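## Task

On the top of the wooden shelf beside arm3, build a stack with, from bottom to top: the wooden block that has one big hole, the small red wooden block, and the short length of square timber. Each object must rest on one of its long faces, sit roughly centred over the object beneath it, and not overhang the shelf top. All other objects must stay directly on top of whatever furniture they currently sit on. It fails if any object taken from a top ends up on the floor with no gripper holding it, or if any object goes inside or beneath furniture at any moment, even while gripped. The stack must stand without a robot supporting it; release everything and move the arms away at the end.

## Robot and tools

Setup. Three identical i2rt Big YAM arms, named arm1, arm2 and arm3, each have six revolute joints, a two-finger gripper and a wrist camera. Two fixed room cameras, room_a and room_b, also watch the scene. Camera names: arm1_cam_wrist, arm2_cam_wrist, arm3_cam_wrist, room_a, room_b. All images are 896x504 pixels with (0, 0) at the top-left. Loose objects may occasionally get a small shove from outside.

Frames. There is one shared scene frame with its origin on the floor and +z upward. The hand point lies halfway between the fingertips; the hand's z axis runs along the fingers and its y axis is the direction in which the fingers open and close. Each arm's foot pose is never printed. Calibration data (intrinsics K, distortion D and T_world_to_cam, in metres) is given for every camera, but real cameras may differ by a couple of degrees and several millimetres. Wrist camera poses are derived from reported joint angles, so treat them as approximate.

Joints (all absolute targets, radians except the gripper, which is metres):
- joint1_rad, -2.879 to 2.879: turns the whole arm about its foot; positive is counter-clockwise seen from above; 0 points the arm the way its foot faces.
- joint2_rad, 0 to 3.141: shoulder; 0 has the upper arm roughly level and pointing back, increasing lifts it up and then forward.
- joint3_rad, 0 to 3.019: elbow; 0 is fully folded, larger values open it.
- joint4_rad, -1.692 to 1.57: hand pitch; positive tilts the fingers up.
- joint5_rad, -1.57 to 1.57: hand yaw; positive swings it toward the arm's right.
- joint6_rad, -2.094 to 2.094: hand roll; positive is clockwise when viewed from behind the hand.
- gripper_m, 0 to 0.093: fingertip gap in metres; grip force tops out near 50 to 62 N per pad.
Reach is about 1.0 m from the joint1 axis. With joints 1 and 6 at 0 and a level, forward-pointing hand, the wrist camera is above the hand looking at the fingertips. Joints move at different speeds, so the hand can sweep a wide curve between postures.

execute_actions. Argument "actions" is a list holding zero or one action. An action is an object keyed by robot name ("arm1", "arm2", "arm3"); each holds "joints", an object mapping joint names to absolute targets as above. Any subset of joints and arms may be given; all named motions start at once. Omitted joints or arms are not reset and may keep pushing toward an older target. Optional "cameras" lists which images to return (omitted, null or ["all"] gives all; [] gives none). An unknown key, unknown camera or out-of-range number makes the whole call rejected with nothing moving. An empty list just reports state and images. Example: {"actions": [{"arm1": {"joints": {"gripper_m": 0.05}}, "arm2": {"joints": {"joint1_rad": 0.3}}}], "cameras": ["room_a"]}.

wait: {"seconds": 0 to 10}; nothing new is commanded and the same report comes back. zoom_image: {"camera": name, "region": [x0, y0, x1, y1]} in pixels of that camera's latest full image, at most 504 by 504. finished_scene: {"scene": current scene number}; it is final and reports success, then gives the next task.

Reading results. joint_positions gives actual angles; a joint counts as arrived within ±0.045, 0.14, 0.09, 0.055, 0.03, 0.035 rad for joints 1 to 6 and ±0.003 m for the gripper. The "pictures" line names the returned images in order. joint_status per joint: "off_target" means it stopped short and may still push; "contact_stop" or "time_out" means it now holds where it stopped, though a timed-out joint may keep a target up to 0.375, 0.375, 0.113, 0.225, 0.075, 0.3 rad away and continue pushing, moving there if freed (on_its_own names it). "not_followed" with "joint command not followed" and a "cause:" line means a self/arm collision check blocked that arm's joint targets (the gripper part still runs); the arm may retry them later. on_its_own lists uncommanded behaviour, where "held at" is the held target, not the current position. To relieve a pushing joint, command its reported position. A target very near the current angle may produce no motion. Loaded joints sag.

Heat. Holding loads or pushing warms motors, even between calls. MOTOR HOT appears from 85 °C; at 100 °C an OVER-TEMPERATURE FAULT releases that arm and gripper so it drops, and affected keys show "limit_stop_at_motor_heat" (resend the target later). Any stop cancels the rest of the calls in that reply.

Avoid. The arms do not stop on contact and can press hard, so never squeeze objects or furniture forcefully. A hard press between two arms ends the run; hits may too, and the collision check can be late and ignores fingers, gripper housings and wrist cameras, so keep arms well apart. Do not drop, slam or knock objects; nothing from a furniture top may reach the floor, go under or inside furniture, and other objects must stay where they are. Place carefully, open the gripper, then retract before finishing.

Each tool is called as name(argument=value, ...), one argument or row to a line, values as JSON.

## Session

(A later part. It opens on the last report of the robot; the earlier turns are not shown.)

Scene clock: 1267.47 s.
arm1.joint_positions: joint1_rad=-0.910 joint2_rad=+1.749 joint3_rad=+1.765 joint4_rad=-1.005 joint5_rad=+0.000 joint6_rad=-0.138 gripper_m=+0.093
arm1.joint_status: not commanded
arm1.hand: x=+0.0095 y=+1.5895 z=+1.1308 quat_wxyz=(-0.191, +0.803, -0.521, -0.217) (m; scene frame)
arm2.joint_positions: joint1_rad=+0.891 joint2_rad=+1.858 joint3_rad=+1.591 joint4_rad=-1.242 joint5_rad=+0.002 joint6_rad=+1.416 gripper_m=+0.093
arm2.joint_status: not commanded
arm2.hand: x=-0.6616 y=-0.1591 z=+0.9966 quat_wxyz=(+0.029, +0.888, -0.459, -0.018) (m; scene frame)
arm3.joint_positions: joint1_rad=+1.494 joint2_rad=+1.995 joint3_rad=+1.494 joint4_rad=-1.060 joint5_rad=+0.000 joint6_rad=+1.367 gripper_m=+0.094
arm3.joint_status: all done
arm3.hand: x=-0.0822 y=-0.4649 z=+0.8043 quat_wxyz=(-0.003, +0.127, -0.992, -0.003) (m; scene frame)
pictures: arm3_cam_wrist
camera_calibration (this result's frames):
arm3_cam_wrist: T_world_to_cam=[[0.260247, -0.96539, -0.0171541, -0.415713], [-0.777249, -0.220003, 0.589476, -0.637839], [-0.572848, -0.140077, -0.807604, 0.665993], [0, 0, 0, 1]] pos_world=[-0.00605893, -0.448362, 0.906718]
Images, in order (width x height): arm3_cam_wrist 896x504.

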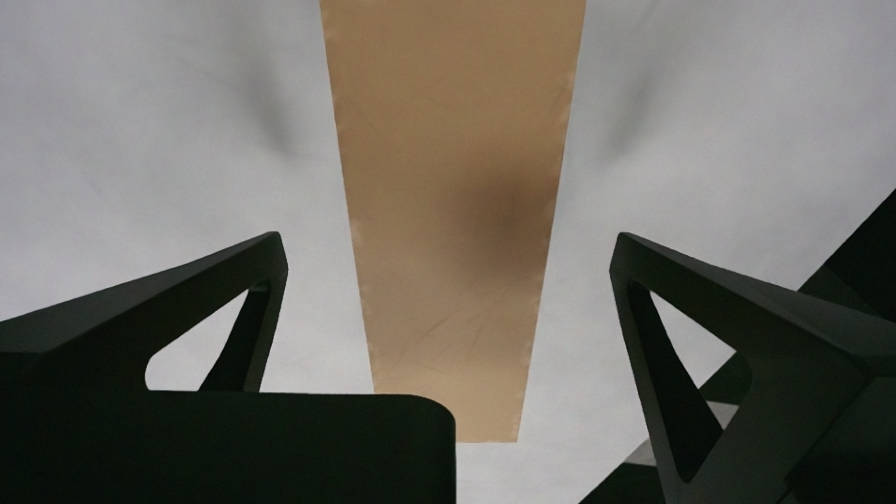

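execute_actions(
  actions=[
    {"arm3": {"joints": {"joint1_rad": 1.472, "joint6_rad": 1.345}}},
  ],
  cameras=["arm3_cam_wrist"],
)

Scene clock: 1341.93 s.
arm1.joint_positions: joint1_rad=-0.910 joint2_rad=+1.749 joint3_rad=+1.765 joint4_rad=-1.005 joint5_rad=+0.000 joint6_rad=-0.138 gripper_m=+0.093
arm1.joint_status: not commanded
arm1.hand: x=+0.0095 y=+1.5895 z=+1.1308 quat_wxyz=(-0.191, +0.803, -0.521, -0.217) (m; scene frame)
arm2.joint_positions: joint1_rad=+0.891 joint2_rad=+1.858 joint3_rad=+1.591 joint4_rad=-1.242 joint5_rad=+0.002 joint6_rad=+1.416 gripper_m=+0.093
arm2.joint_status: not commanded
arm2.hand: x=-0.6616 y=-0.1591 z=+0.9966 quat_wxyz=(+0.029, +0.888, -0.459, -0.018) (m; scene frame)
arm3.joint_positions: joint1_rad=+1.482 joint2_rad=+1.995 joint3_rad=+1.494 joint4_rad=-1.060 joint5_rad=+0.000 joint6_rad=+1.357 gripper_m=+0.094
arm3.joint_status: all done
arm3.hand: x=-0.0754 y=-0.4647 z=+0.8044 quat_wxyz=(-0.003, +0.126, -0.992, -0.003) (m; scene frame)
pictures: arm3_cam_wrist
camera_calibration (this result's frames):
arm3_cam_wrist: T_world_to_cam=[[0.258407, -0.965884, -0.0171423, -0.417582], [-0.777721, -0.218527, 0.589404, -0.631791], [-0.573042, -0.138974, -0.807657, 0.670506], [0, 0, 0, 1]] pos_world=[0.000777045, -0.448216, 0.90676]
Images, in order (width x height): arm3_cam_wrist 896x504.

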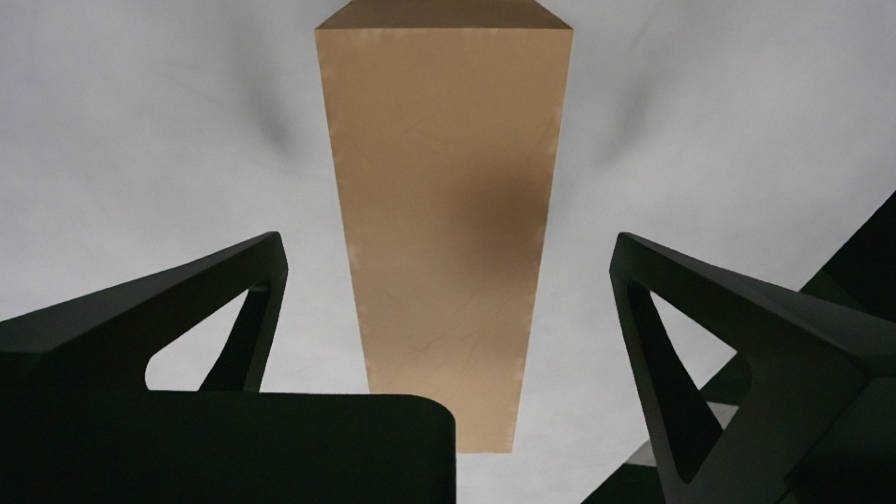

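execute_actions(
  actions=[
    {"arm3": {"joints": {"gripper_m": 0.025}}},
  ],
  cameras=["arm3_cam_wrist"],
)

Scene clock: 1347.63 s.
arm1.joint_positions: joint1_rad=-0.910 joint2_rad=+1.749 joint3_rad=+1.765 joint4_rad=-1.005 joint5_rad=+0.000 joint6_rad=-0.138 gripper_m=+0.093
arm1.joint_status: not commanded
arm1.hand: x=+0.0095 y=+1.5895 z=+1.1308 quat_wxyz=(-0.191, +0.803, -0.521, -0.217) (m; scene frame)
arm2.joint_positions: joint1_rad=+0.891 joint2_rad=+1.858 joint3_rad=+1.591 joint4_rad=-1.242 joint5_rad=+0.002 joint6_rad=+1.416 gripper_m=+0.093
arm2.joint_status: not commanded
arm2.hand: x=-0.6616 y=-0.1591 z=+0.9966 quat_wxyz=(+0.029, +0.888, -0.459, -0.018) (m; scene frame)
arm3.joint_positions: joint1_rad=+1.482 joint2_rad=+1.995 joint3_rad=+1.494 joint4_rad=-1.059 joint5_rad=+0.000 joint6_rad=+1.356 gripper_m=+0.045
arm3.joint_status: gripper_m off_target (ended at +0.045, target +0.025)
arm3.hand: x=-0.0754 y=-0.4644 z=+0.8044 quat_wxyz=(-0.003, +0.126, -0.992, -0.004) (m; scene frame)
pictures: arm3_cam_wrist
camera_calibration (this result's frames):
arm3_cam_wrist: T_world_to_cam=[[0.259149, -0.965665, -0.0182527, -0.416256], [-0.77753, -0.219797, 0.589183, -0.632136], [-0.572965, -0.138494, -0.807794, 0.670879], [0, 0, 0, 1]] pos_world=[0.0007576, -0.447993, 0.906778]
Images, in order (width x height): arm3_cam_wrist 896x504.

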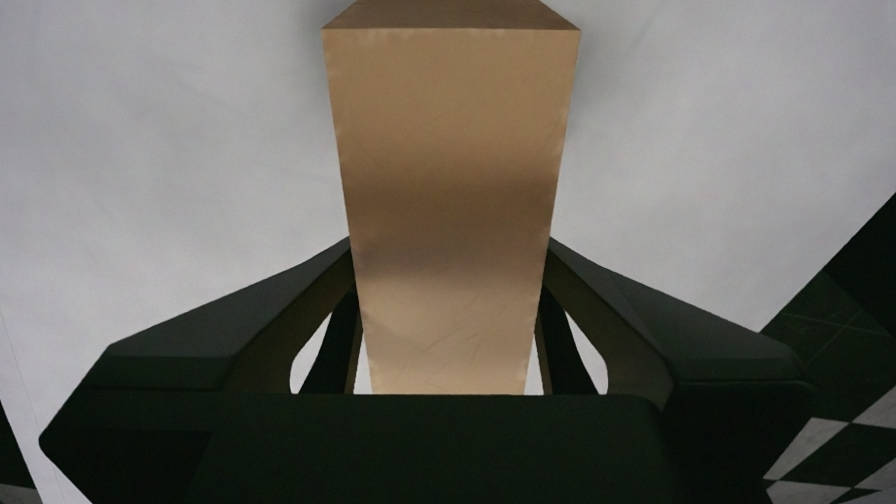

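execute_actions(
  actions=[
    {"arm3": {"joints": {"joint2_rad": 1.86, "joint3_rad": 1.70, "joint4_rad": -1.36}}},
  ],
  cameras=[],
)

execute_actions(
  actions=[
    {"arm3": {"joints": {"joint1_rad": -0.84, "joint6_rad": 0.06}}},
  ],
  cameras=["arm3_cam_wrist", "room_a", "room_b"],
)

Scene clock: 1355.97 s.
arm1.joint_positions: joint1_rad=-0.910 joint2_rad=+1.749 joint3_rad=+1.765 joint4_rad=-1.005 joint5_rad=+0.000 joint6_rad=-0.138 gripper_m=+0.093
arm1.joint_status: not commanded
arm1.hand: x=+0.0095 y=+1.5895 z=+1.1308 quat_wxyz=(-0.191, +0.803, -0.521, -0.217) (m; scene frame)
arm2.joint_positions: joint1_rad=+0.891 joint2_rad=+1.858 joint3_rad=+1.591 joint4_rad=-1.242 joint5_rad=+0.002 joint6_rad=+1.416 gripper_m=+0.093
arm2.joint_status: not commanded
arm2.hand: x=-0.6616 y=-0.1591 z=+0.9966 quat_wxyz=(+0.029, +0.888, -0.459, -0.018) (m; scene frame)
arm3.joint_positions: joint1_rad=+1.482 joint2_rad=+1.870 joint3_rad=+1.661 joint4_rad=-1.347 joint5_rad=+0.000 joint6_rad=+1.356 gripper_m=+0.045
arm3.joint_status: all done
arm3.hand: x=-0.0760 y=-0.4656 z=+0.9337 quat_wxyz=(-0.003, +0.126, -0.992, -0.006) (m; scene frame)
pictures: none
No camera images: the call's "cameras" was empty. Leave "cameras" out to get every camera's image.

Scene clock: 1358.33 s.
arm1.joint_positions: joint1_rad=-0.910 joint2_rad=+1.749 joint3_rad=+1.765 joint4_rad=-1.005 joint5_rad=+0.000 joint6_rad=-0.138 gripper_m=+0.093
arm1.joint_status: not commanded
arm1.hand: x=+0.0095 y=+1.5895 z=+1.1308 quat_wxyz=(-0.191, +0.803, -0.521, -0.217) (m; scene frame)
arm2.joint_positions: joint1_rad=+0.891 joint2_rad=+1.858 joint3_rad=+1.591 joint4_rad=-1.242 joint5_rad=+0.002 joint6_rad=+1.416 gripper_m=+0.093
arm2.joint_status: not commanded
arm2.hand: x=-0.6616 y=-0.1591 z=+0.9966 quat_wxyz=(+0.029, +0.888, -0.459, -0.018) (m; scene frame)
arm3.joint_positions: joint1_rad=-0.850 joint2_rad=+1.884 joint3_rad=+1.661 joint4_rad=-1.347 joint5_rad=+0.001 joint6_rad=+0.072 gripper_m=+0.045
arm3.joint_status: all done
arm3.hand: x=+0.3764 y=-1.4224 z=+0.9297 quat_wxyz=(-0.003, -0.387, -0.922, +0.000) (m; scene frame)
pictures: arm3_cam_wrist, room_a, room_b
camera_calibration (this result's frames):
arm3_cam_wrist: T_world_to_cam=[[-0.707329, -0.706769, -0.0127771, -0.729237], [-0.575817, 0.5656, 0.590366, 0.474856], [-0.410026, 0.42494, -0.807035, 1.63773], [0, 0, 0, 1]] pos_world=[0.429132, -1.47992, 1.03205]
Images, in order (width x height): arm3_cam_wrist 896x504, room_a 896x504, room_b 896x504.

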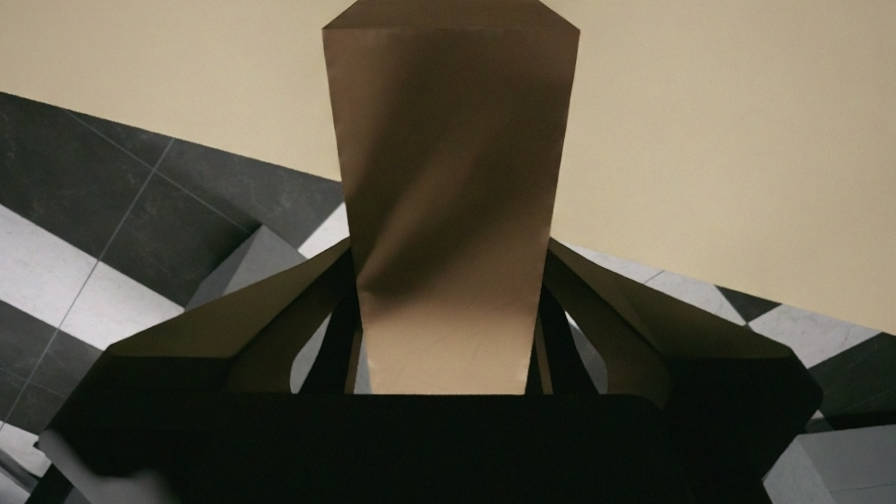

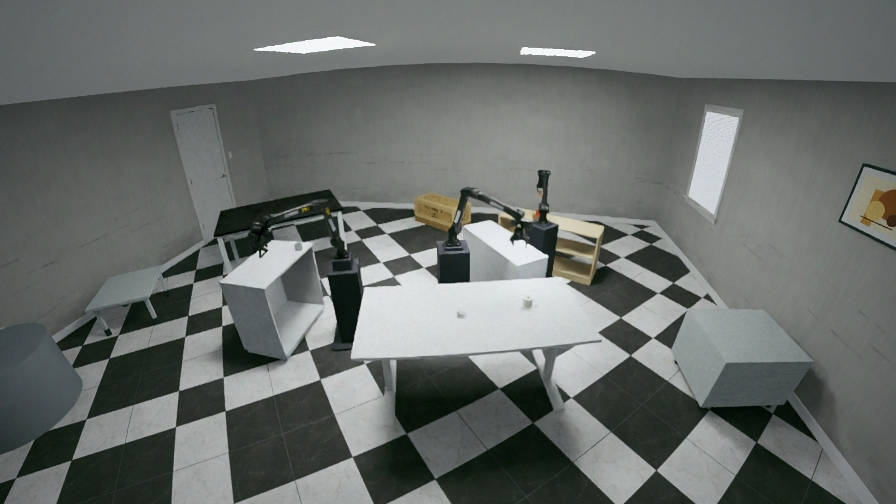

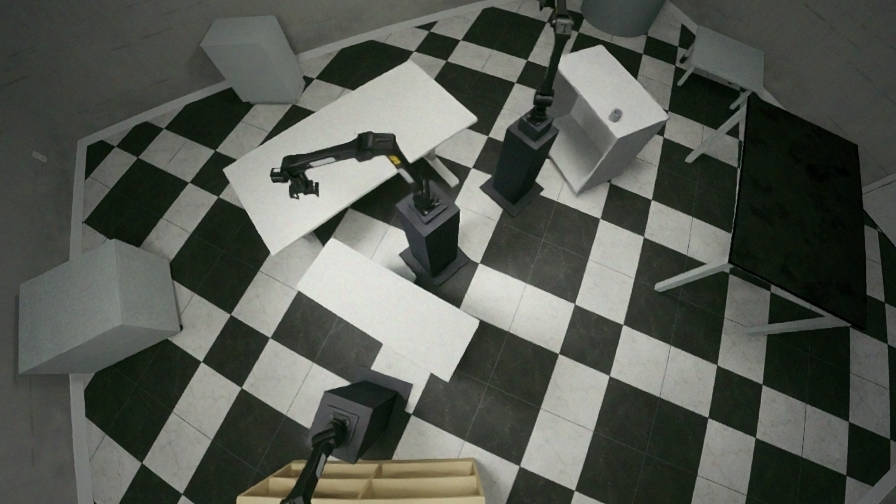

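execute_actions(
  actions=[
    {"arm3": {"joints": {"joint1_rad": -0.826, "joint2_rad": 1.93, "joint3_rad": 1.457, "joint4_rad": -1.06}}},
  ],
  cameras=["arm3_cam_wrist", "room_a"],
)

Scene clock: 1372.63 s.
arm1.joint_positions: joint1_rad=-0.910 joint2_rad=+1.749 joint3_rad=+1.765 joint4_rad=-1.005 joint5_rad=+0.000 joint6_rad=-0.138 gripper_m=+0.093
arm1.joint_status: not commanded
arm1.hand: x=+0.0095 y=+1.5895 z=+1.1308 quat_wxyz=(-0.191, +0.803, -0.521, -0.217) (m; scene frame)
arm2.joint_positions: joint1_rad=+0.891 joint2_rad=+1.858 joint3_rad=+1.591 joint4_rad=-1.242 joint5_rad=+0.002 joint6_rad=+1.416 gripper_m=+0.093
arm2.joint_status: not commanded
arm2.hand: x=-0.6616 y=-0.1591 z=+0.9966 quat_wxyz=(+0.029, +0.888, -0.459, -0.018) (m; scene frame)
arm3.joint_positions: joint1_rad=-0.835 joint2_rad=+1.963 joint3_rad=+1.431 joint4_rad=-1.074 joint5_rad=+0.001 joint6_rad=+0.072 gripper_m=+0.045
arm3.joint_status: all done
arm3.hand: x=+0.3632 y=-1.3994 z=+0.8052 quat_wxyz=(+0.014, -0.380, -0.925, -0.005) (m; scene frame)
pictures: arm3_cam_wrist, room_a
camera_calibration (this result's frames):
arm3_cam_wrist: T_world_to_cam=[[-0.696716, -0.71727, -0.0105204, -0.744307], [-0.568303, 0.542949, 0.618254, 0.470881], [-0.437743, 0.436726, -0.785908, 1.53165], [0, 0, 0, 1]] pos_world=[0.419502, -1.45845, 0.904783]
Images, in order (width x height): arm3_cam_wrist 896x504, room_a 896x504.

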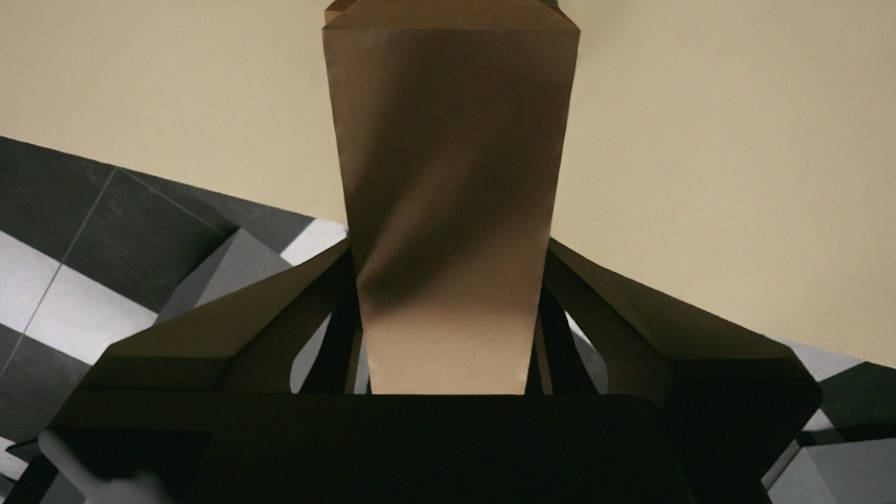

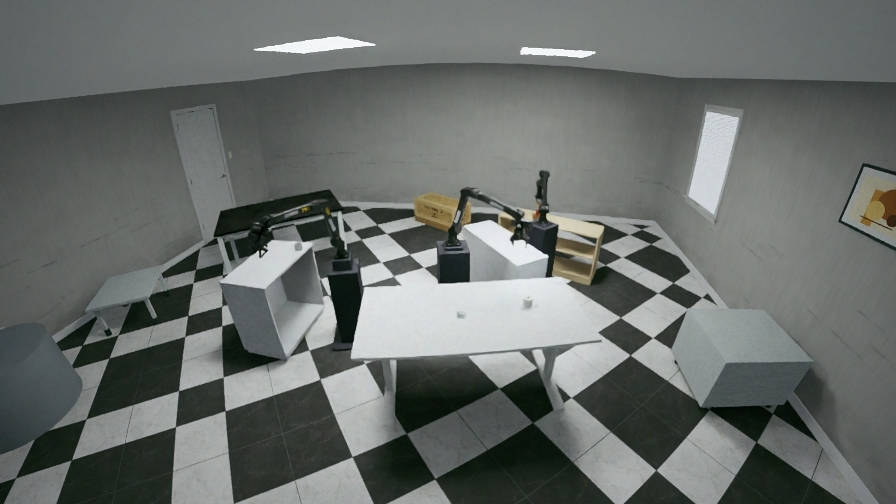

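execute_actions(
  actions=[
    {"arm3": {"joints": {"joint2_rad": 1.988, "joint3_rad": 1.42, "joint4_rad": -0.958}}},
  ],
  cameras=["arm3_cam_wrist"],
)

Scene clock: 1386.30 s.
arm1.joint_positions: joint1_rad=-0.910 joint2_rad=+1.749 joint3_rad=+1.765 joint4_rad=-1.005 joint5_rad=+0.000 joint6_rad=-0.138 gripper_m=+0.093
arm1.joint_status: not commanded
arm1.hand: x=+0.0095 y=+1.5895 z=+1.1308 quat_wxyz=(-0.191, +0.803, -0.521, -0.217) (m; scene frame)
arm2.joint_positions: joint1_rad=+0.891 joint2_rad=+1.858 joint3_rad=+1.591 joint4_rad=-1.242 joint5_rad=+0.002 joint6_rad=+1.416 gripper_m=+0.093
arm2.joint_status: not commanded
arm2.hand: x=-0.6616 y=-0.1591 z=+0.9966 quat_wxyz=(+0.029, +0.888, -0.459, -0.018) (m; scene frame)
arm3.joint_positions: joint1_rad=-0.835 joint2_rad=+2.002 joint3_rad=+1.409 joint4_rad=-0.973 joint5_rad=+0.001 joint6_rad=+0.072 gripper_m=+0.045
arm3.joint_status: all done
arm3.hand: x=+0.3708 y=-1.4059 z=+0.7771 quat_wxyz=(-0.005, -0.380, -0.925, +0.001) (m; scene frame)
pictures: arm3_cam_wrist
camera_calibration (this result's frames):
arm3_cam_wrist: T_world_to_cam=[[-0.696422, -0.717515, -0.0130112, -0.742434], [-0.586576, 0.5587, 0.586331, 0.549867], [-0.413431, 0.415966, -0.809967, 1.4962], [0, 0, 0, 1]] pos_world=[0.424066, -1.46228, 0.879807]
Images, in order (width x height): arm3_cam_wrist 896x504.

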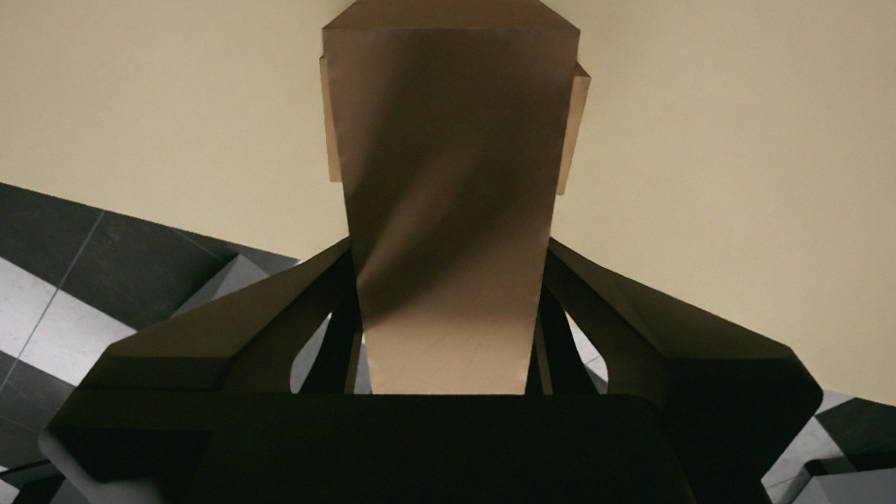

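execute_actions(
  actions=[
    {"arm3": {"joints": {"joint2_rad": 2.016, "joint3_rad": 1.402, "joint4_rad": -0.922}}},
  ],
  cameras=["arm3_cam_wrist", "room_a"],
)

Scene clock: 1404.50 s.
arm1.joint_positions: joint1_rad=-0.910 joint2_rad=+1.749 joint3_rad=+1.765 joint4_rad=-1.005 joint5_rad=+0.000 joint6_rad=-0.138 gripper_m=+0.093
arm1.joint_status: not commanded
arm1.hand: x=+0.0095 y=+1.5895 z=+1.1308 quat_wxyz=(-0.191, +0.803, -0.521, -0.217) (m; scene frame)
arm2.joint_positions: joint1_rad=+0.891 joint2_rad=+1.858 joint3_rad=+1.591 joint4_rad=-1.242 joint5_rad=+0.002 joint6_rad=+1.416 gripper_m=+0.093
arm2.joint_status: not commanded
arm2.hand: x=-0.6616 y=-0.1591 z=+0.9966 quat_wxyz=(+0.029, +0.888, -0.459, -0.018) (m; scene frame)
arm3.joint_positions: joint1_rad=-0.835 joint2_rad=+2.026 joint3_rad=+1.393 joint4_rad=-0.936 joint5_rad=+0.001 joint6_rad=+0.072 gripper_m=+0.045
arm3.joint_status: all done
arm3.hand: x=+0.3693 y=-1.4045 z=+0.7592 quat_wxyz=(-0.003, -0.380, -0.925, +0.001) (m; scene frame)
pictures: arm3_cam_wrist, room_a
camera_calibration (this result's frames):
arm3_cam_wrist: T_world_to_cam=[[-0.696453, -0.717488, -0.0127747, -0.74289], [-0.584877, 0.557236, 0.589412, 0.553627], [-0.415778, 0.41797, -0.807731, 1.48243], [0, 0, 0, 1]] pos_world=[0.422779, -1.46113, 0.861603]
Images, in order (width x height): arm3_cam_wrist 896x504, room_a 896x504.

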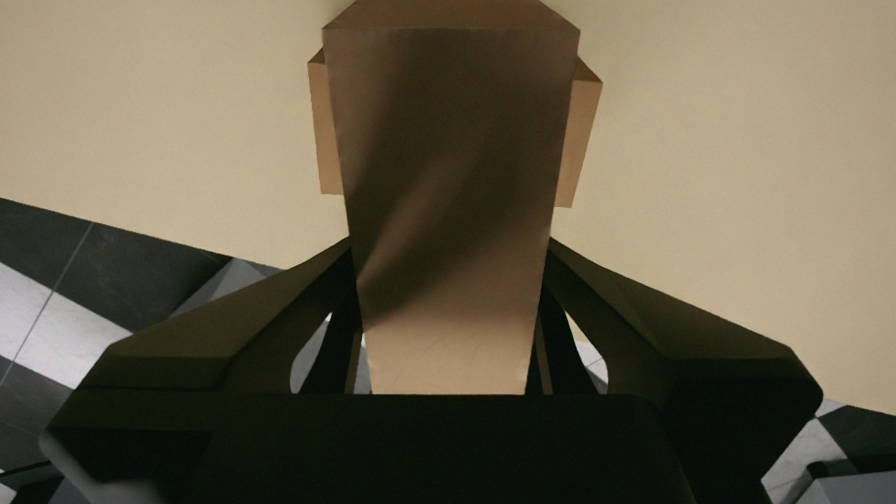

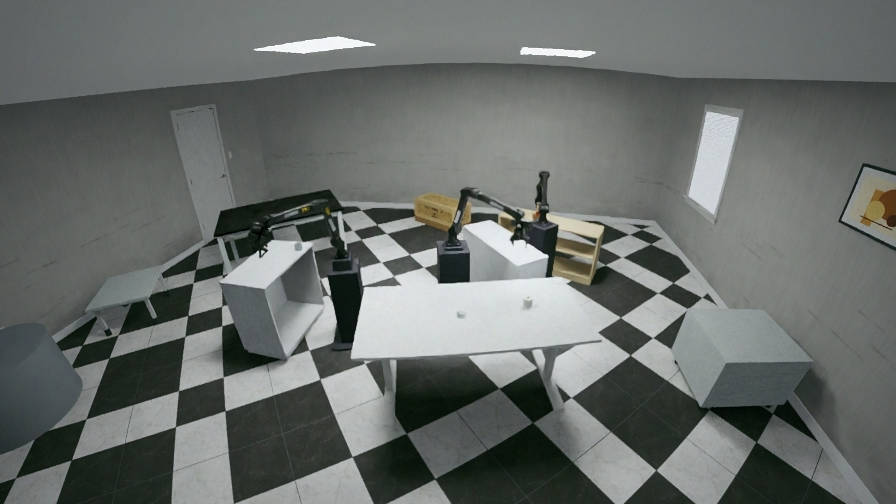

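execute_actions(
  actions=[
    {"arm3": {"joints": {"joint2_rad": 2.028, "joint4_rad": -0.912}}},
  ],
  cameras=["arm3_cam_wrist"],
)

Scene clock: 1411.20 s.
arm1.joint_positions: joint1_rad=-0.910 joint2_rad=+1.749 joint3_rad=+1.765 joint4_rad=-1.005 joint5_rad=+0.000 joint6_rad=-0.138 gripper_m=+0.093
arm1.joint_status: not commanded
arm1.hand: x=+0.0095 y=+1.5895 z=+1.1308 quat_wxyz=(-0.191, +0.803, -0.521, -0.217) (m; scene frame)
arm2.joint_positions: joint1_rad=+0.891 joint2_rad=+1.858 joint3_rad=+1.591 joint4_rad=-1.242 joint5_rad=+0.002 joint6_rad=+1.416 gripper_m=+0.093
arm2.joint_status: not commanded
arm2.hand: x=-0.6616 y=-0.1591 z=+0.9966 quat_wxyz=(+0.029, +0.888, -0.459, -0.018) (m; scene frame)
arm3.joint_positions: joint1_rad=-0.835 joint2_rad=+2.032 joint3_rad=+1.393 joint4_rad=-0.927 joint5_rad=+0.001 joint6_rad=+0.072 gripper_m=+0.045
arm3.joint_status: all done
arm3.hand: x=+0.3703 y=-1.4053 z=+0.7557 quat_wxyz=(-0.005, -0.380, -0.925, +0.001) (m; scene frame)
pictures: arm3_cam_wrist
camera_calibration (this result's frames):
arm3_cam_wrist: T_world_to_cam=[[-0.696428, -0.717509, -0.0129639, -0.742741], [-0.586237, 0.558408, 0.586948, 0.560735], [-0.413901, 0.416367, -0.809521, 1.4788], [0, 0, 0, 1]] pos_world=[0.423537, -1.46177, 0.858372]
Images, in order (width x height): arm3_cam_wrist 896x504.

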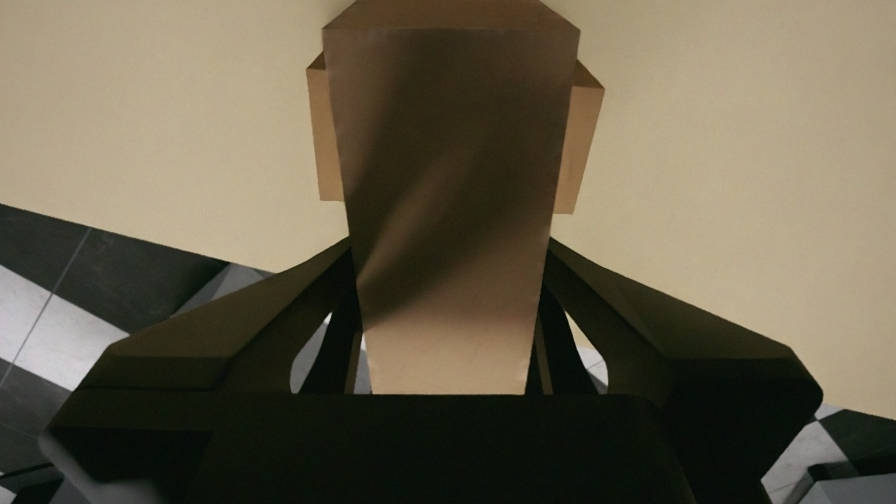

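execute_actions(
  actions=[
    {"arm3": {"joints": {"joint2_rad": 2.044, "joint4_rad": -0.908}}},
  ],
  cameras=["arm3_cam_wrist"],
)

Scene clock: 1415.43 s.
arm1.joint_positions: joint1_rad=-0.910 joint2_rad=+1.749 joint3_rad=+1.765 joint4_rad=-1.005 joint5_rad=+0.000 joint6_rad=-0.138 gripper_m=+0.093
arm1.joint_status: not commanded
arm1.hand: x=+0.0095 y=+1.5895 z=+1.1308 quat_wxyz=(-0.191, +0.803, -0.521, -0.217) (m; scene frame)
arm2.joint_positions: joint1_rad=+0.891 joint2_rad=+1.858 joint3_rad=+1.591 joint4_rad=-1.242 joint5_rad=+0.002 joint6_rad=+1.416 gripper_m=+0.093
arm2.joint_status: not commanded
arm2.hand: x=-0.6616 y=-0.1591 z=+0.9966 quat_wxyz=(+0.029, +0.888, -0.459, -0.018) (m; scene frame)
arm3.joint_positions: joint1_rad=-0.835 joint2_rad=+2.048 joint3_rad=+1.393 joint4_rad=-0.920 joint5_rad=+0.001 joint6_rad=+0.071 gripper_m=+0.045
arm3.joint_status: all done
arm3.hand: x=+0.3696 y=-1.4047 z=+0.7473 quat_wxyz=(-0.001, -0.380, -0.925, +0.000) (m; scene frame)
pictures: arm3_cam_wrist
camera_calibration (this result's frames):
arm3_cam_wrist: T_world_to_cam=[[-0.696225, -0.717716, -0.0124192, -0.743661], [-0.582525, 0.554803, 0.594018, 0.553207], [-0.419446, 0.420805, -0.804356, 1.47589], [0, 0, 0, 1]] pos_world=[0.423559, -1.46172, 0.849292]
Images, in order (width x height): arm3_cam_wrist 896x504.

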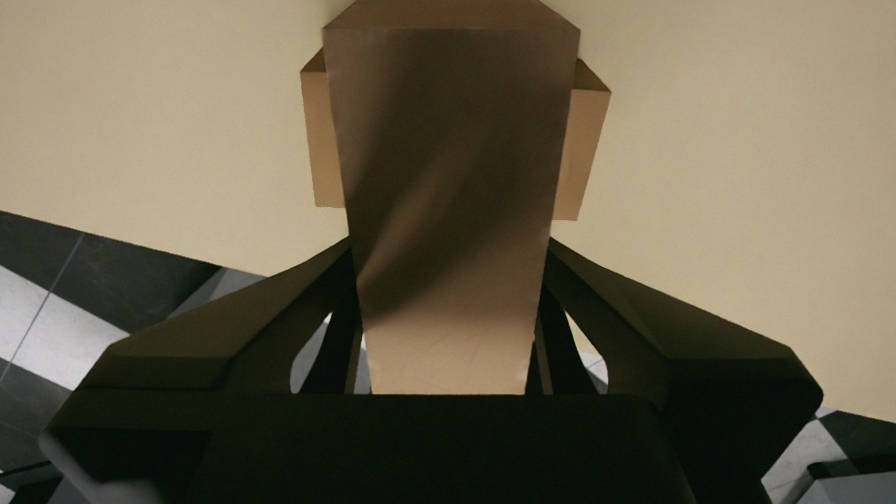

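execute_actions(
  actions=[
    {"arm3": {"joints": {"joint2_rad": 2.058, "joint4_rad": -0.9}}},
  ],
  cameras=["arm3_cam_wrist"],
)

Scene clock: 1419.40 s.
arm1.joint_positions: joint1_rad=-0.910 joint2_rad=+1.749 joint3_rad=+1.765 joint4_rad=-1.005 joint5_rad=+0.000 joint6_rad=-0.138 gripper_m=+0.093
arm1.joint_status: not commanded
arm1.hand: x=+0.0095 y=+1.5895 z=+1.1308 quat_wxyz=(-0.191, +0.803, -0.521, -0.217) (m; scene frame)
arm2.joint_positions: joint1_rad=+0.891 joint2_rad=+1.858 joint3_rad=+1.591 joint4_rad=-1.242 joint5_rad=+0.002 joint6_rad=+1.416 gripper_m=+0.093
arm2.joint_status: not commanded
arm2.hand: x=-0.6616 y=-0.1591 z=+0.9966 quat_wxyz=(+0.029, +0.888, -0.459, -0.018) (m; scene frame)
arm3.joint_positions: joint1_rad=-0.835 joint2_rad=+2.048 joint3_rad=+1.393 joint4_rad=-0.917 joint5_rad=+0.001 joint6_rad=+0.071 gripper_m=+0.045
arm3.joint_status: all done
arm3.hand: x=+0.3702 y=-1.4052 z=+0.7471 quat_wxyz=(-0.002, -0.380, -0.925, +0.000) (m; scene frame)
pictures: arm3_cam_wrist
camera_calibration (this result's frames):
arm3_cam_wrist: T_world_to_cam=[[-0.696201, -0.717736, -0.0126075, -0.743511], [-0.583895, 0.555984, 0.591564, 0.557954], [-0.417577, 0.419209, -0.806159, 1.4746], [0, 0, 0, 1]] pos_world=[0.423914, -1.46203, 0.849326]
Images, in order (width x height): arm3_cam_wrist 896x504.

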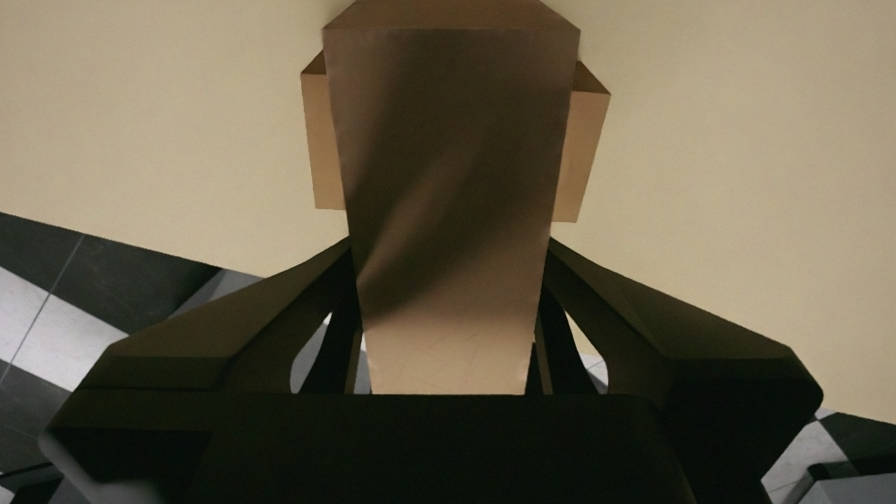

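execute_actions(
  actions=[
    {"arm3": {"joints": {"joint2_rad": 2.066}}},
  ],
  cameras=["arm3_cam_wrist"],
)

Scene clock: 1426.13 s.
arm1.joint_positions: joint1_rad=-0.910 joint2_rad=+1.749 joint3_rad=+1.765 joint4_rad=-1.005 joint5_rad=+0.000 joint6_rad=-0.138 gripper_m=+0.093
arm1.joint_status: not commanded
arm1.hand: x=+0.0095 y=+1.5895 z=+1.1308 quat_wxyz=(-0.191, +0.803, -0.521, -0.217) (m; scene frame)
arm2.joint_positions: joint1_rad=+0.891 joint2_rad=+1.858 joint3_rad=+1.591 joint4_rad=-1.242 joint5_rad=+0.002 joint6_rad=+1.416 gripper_m=+0.093
arm2.joint_status: not commanded
arm2.hand: x=-0.6616 y=-0.1591 z=+0.9966 quat_wxyz=(+0.029, +0.888, -0.459, -0.018) (m; scene frame)
arm3.joint_positions: joint1_rad=-0.835 joint2_rad=+2.049 joint3_rad=+1.393 joint4_rad=-0.917 joint5_rad=+0.001 joint6_rad=+0.071 gripper_m=+0.045
arm3.joint_status: all done
arm3.hand: x=+0.3701 y=-1.4052 z=+0.7469 quat_wxyz=(-0.002, -0.380, -0.925, +0.000) (m; scene frame)
pictures: arm3_cam_wrist
camera_calibration (this result's frames):
arm3_cam_wrist: T_world_to_cam=[[-0.696204, -0.717734, -0.0125839, -0.74353], [-0.583724, 0.555837, 0.591871, 0.557523], [-0.417811, 0.419409, -0.805934, 1.4746], [0, 0, 0, 1]] pos_world=[0.423895, -1.46201, 0.849092]
Images, in order (width x height): arm3_cam_wrist 896x504.

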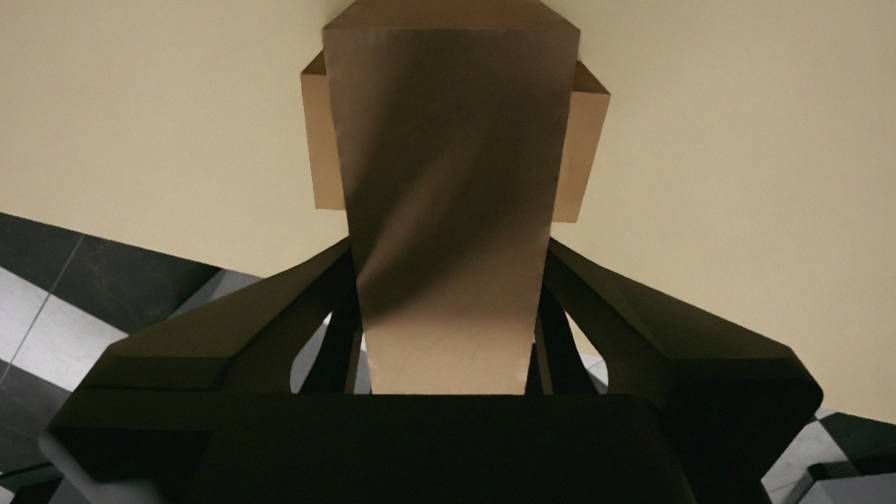

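Contact confirmed. Easing the push and releasing.

execute_actions(
  actions=[
    {"arm3": {"joints": {"joint2_rad": 2.045, "joint4_rad": -0.917, "gripper_m": 0.093}}},
  ],
  cameras=["arm3_cam_wrist"],
)

Scene clock: 1433.37 s.
arm1.joint_positions: joint1_rad=-0.910 joint2_rad=+1.749 joint3_rad=+1.765 joint4_rad=-1.005 joint5_rad=+0.000 joint6_rad=-0.138 gripper_m=+0.093
arm1.joint_status: not commanded
arm1.hand: x=+0.0095 y=+1.5895 z=+1.1308 quat_wxyz=(-0.191, +0.803, -0.521, -0.217) (m; scene frame)
arm2.joint_positions: joint1_rad=+0.891 joint2_rad=+1.858 joint3_rad=+1.591 joint4_rad=-1.242 joint5_rad=+0.002 joint6_rad=+1.416 gripper_m=+0.093
arm2.joint_status: not commanded
arm2.hand: x=-0.6616 y=-0.1591 z=+0.9966 quat_wxyz=(+0.029, +0.888, -0.459, -0.018) (m; scene frame)
arm3.joint_positions: joint1_rad=-0.835 joint2_rad=+2.049 joint3_rad=+1.393 joint4_rad=-0.917 joint5_rad=+0.002 joint6_rad=+0.071 gripper_m=+0.093
arm3.joint_status: all done
arm3.hand: x=+0.3701 y=-1.4052 z=+0.7469 quat_wxyz=(-0.002, -0.380, -0.925, +0.000) (m; scene frame)
pictures: arm3_cam_wrist
camera_calibration (this result's frames):
arm3_cam_wrist: T_world_to_cam=[[-0.695934, -0.718002, -0.0122018, -0.744358], [-0.583788, 0.555787, 0.591855, 0.557492], [-0.418171, 0.419015, -0.805952, 1.4742], [0, 0, 0, 1]] pos_world=[0.423899, -1.46201, 0.849095]
Images, in order (width x height): arm3_cam_wrist 896x504.

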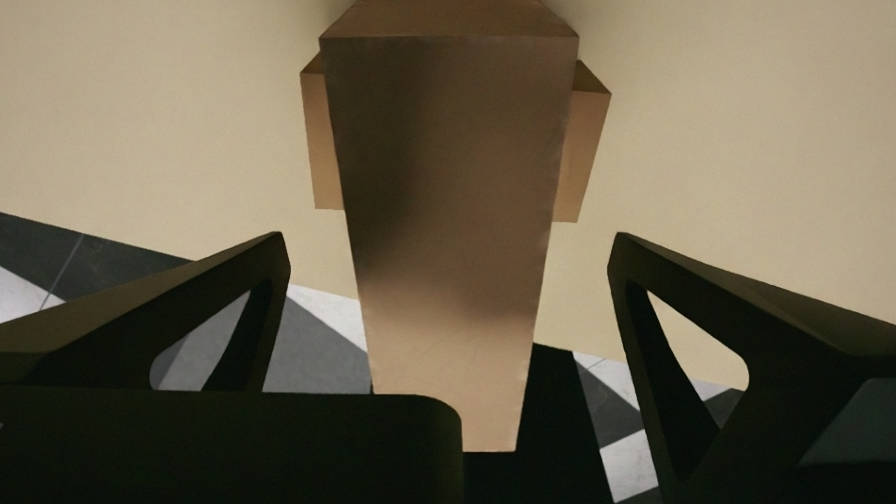

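execute_actions(
  actions=[
    {"arm3": {"joints": {"joint2_rad": 1.84, "joint3_rad": 1.6, "joint4_rad": -1.28}}},
  ],
  cameras=["arm3_cam_wrist", "room_a", "room_b"],
)

Scene clock: 1442.47 s.
arm1.joint_positions: joint1_rad=-0.910 joint2_rad=+1.749 joint3_rad=+1.765 joint4_rad=-1.005 joint5_rad=+0.000 joint6_rad=-0.138 gripper_m=+0.093
arm1.joint_status: not commanded
arm1.hand: x=+0.0095 y=+1.5895 z=+1.1308 quat_wxyz=(-0.191, +0.803, -0.521, -0.217) (m; scene frame)
arm2.joint_positions: joint1_rad=+0.891 joint2_rad=+1.858 joint3_rad=+1.591 joint4_rad=-1.242 joint5_rad=+0.002 joint6_rad=+1.416 gripper_m=+0.093
arm2.joint_status: not commanded
arm2.hand: x=-0.6616 y=-0.1591 z=+0.9966 quat_wxyz=(+0.029, +0.888, -0.459, -0.018) (m; scene frame)
arm3.joint_positions: joint1_rad=-0.835 joint2_rad=+1.851 joint3_rad=+1.580 joint4_rad=-1.268 joint5_rad=+0.002 joint6_rad=+0.071 gripper_m=+0.093
arm3.joint_status: all done
arm3.hand: x=+0.3759 y=-1.4108 z=+0.9179 quat_wxyz=(-0.018, -0.380, -0.925, +0.006) (m; scene frame)
pictures: arm3_cam_wrist, room_a, room_b
camera_calibration (this result's frames):
arm3_cam_wrist: T_world_to_cam=[[-0.695651, -0.718239, -0.0142535, -0.740717], [-0.598486, 0.568462, 0.564505, 0.511309], [-0.397347, 0.401229, -0.825307, 1.60157], [0, 0, 0, 1]] pos_world=[0.42711, -1.46527, 1.02259]
Images, in order (width x height): arm3_cam_wrist 896x504, room_a 896x504, room_b 896x504.

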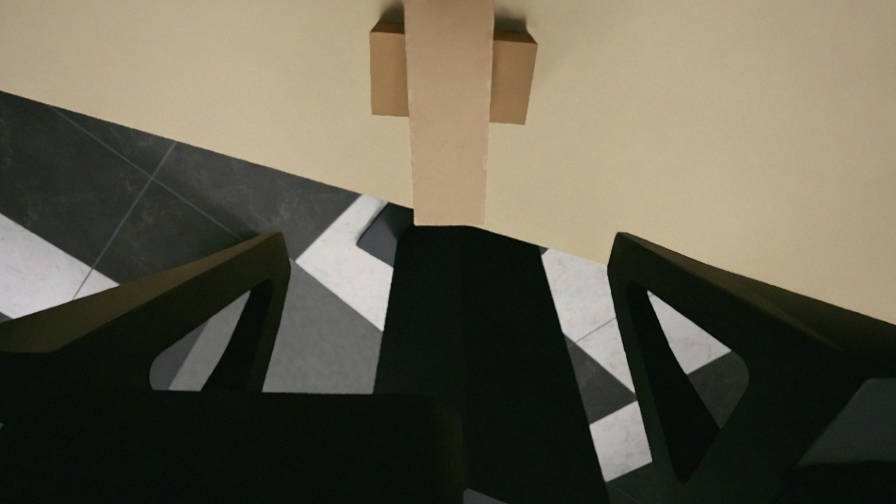

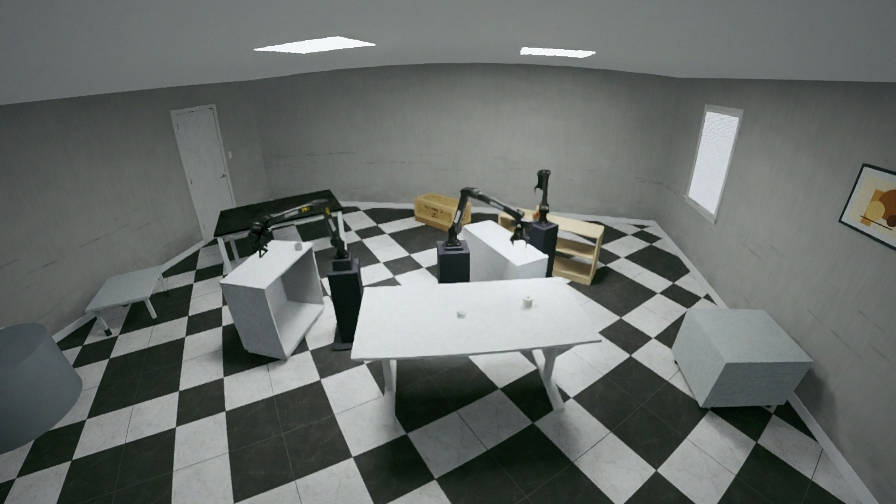

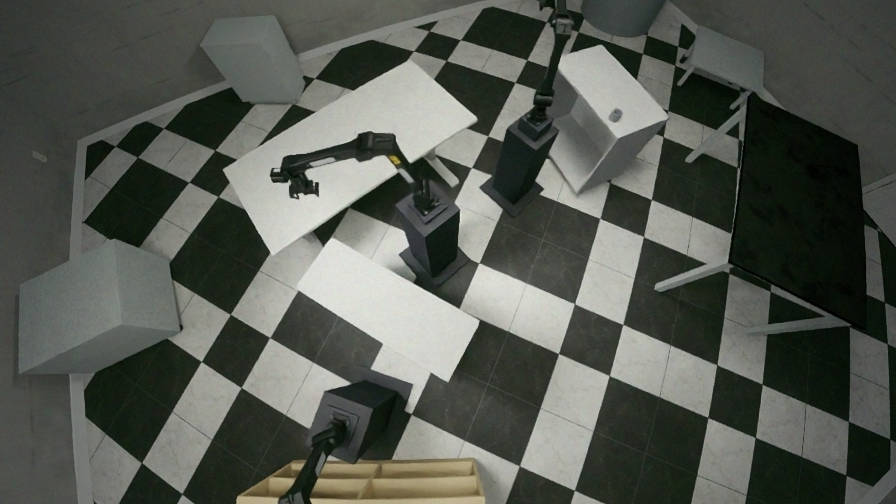

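execute_actions(
  actions=[
    {"arm3": {"joints": {"joint2_rad": 0.96, "joint3_rad": 0.83, "joint4_rad": -0.69}}},
  ],
  cameras=["arm3_cam_wrist", "room_a", "room_b"],
)

Scene clock: 1487.33 s.
arm1.joint_positions: joint1_rad=-0.910 joint2_rad=+1.749 joint3_rad=+1.765 joint4_rad=-1.005 joint5_rad=+0.000 joint6_rad=-0.138 gripper_m=+0.093
arm1.joint_status: not commanded
arm1.hand: x=+0.0095 y=+1.5895 z=+1.1308 quat_wxyz=(-0.191, +0.803, -0.521, -0.217) (m; scene frame)
arm2.joint_positions: joint1_rad=+0.891 joint2_rad=+1.858 joint3_rad=+1.591 joint4_rad=-1.242 joint5_rad=+0.002 joint6_rad=+1.416 gripper_m=+0.093
arm2.joint_status: not commanded
arm2.hand: x=-0.6616 y=-0.1591 z=+0.9966 quat_wxyz=(+0.029, +0.888, -0.459, -0.018) (m; scene frame)
arm3.joint_positions: joint1_rad=-0.835 joint2_rad=+0.966 joint3_rad=+0.821 joint4_rad=-0.714 joint5_rad=+0.002 joint6_rad=+0.071 gripper_m=+0.093
arm3.joint_status: all done
arm3.hand: x=+0.2488 y=-1.3022 z=+1.0284 quat_wxyz=(-0.333, -0.356, -0.866, +0.110) (m; scene frame)
pictures: arm3_cam_wrist, room_a, room_b
camera_calibration (this result's frames):
arm3_cam_wrist: T_world_to_cam=[[-0.679583, -0.731902, -0.0498644, -0.734738], [-0.727853, 0.681191, -0.0787878, 1.15166], [0.0916321, -0.0172488, -0.995644, 1.10733], [0, 0, 0, 1]] pos_world=[0.237459, -1.30316, 1.15661]
Images, in order (width x height): arm3_cam_wrist 896x504, room_a 896x504, room_b 896x504.

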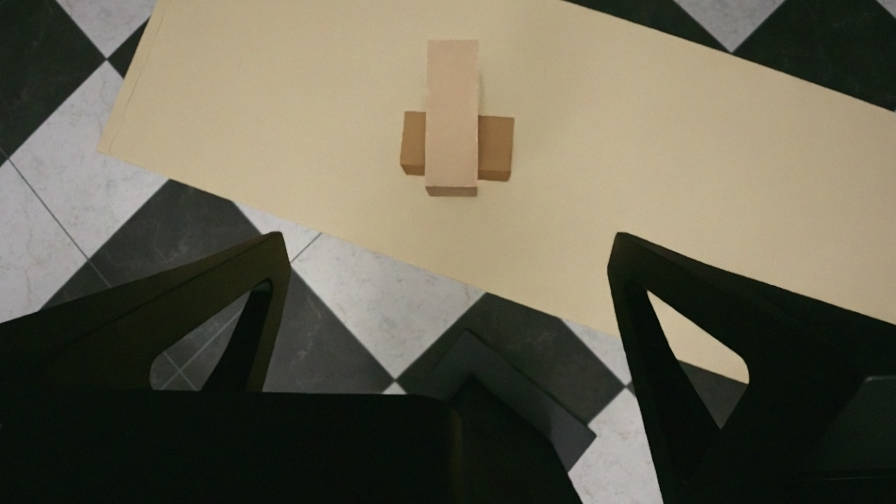

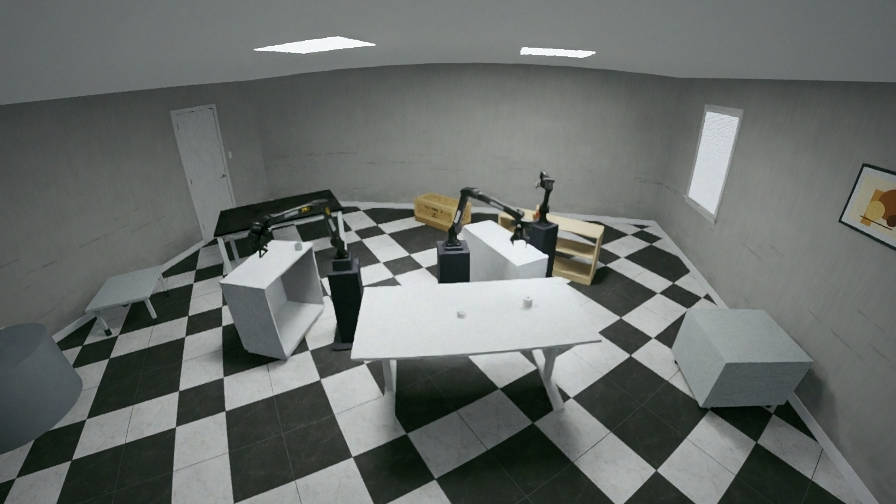

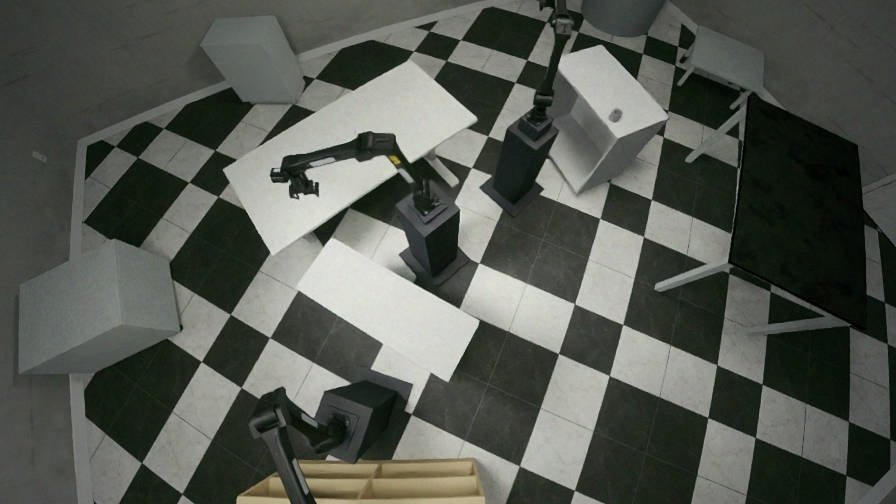

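finished_scene(
  scene=1,
)

The scene is finished: the task was done.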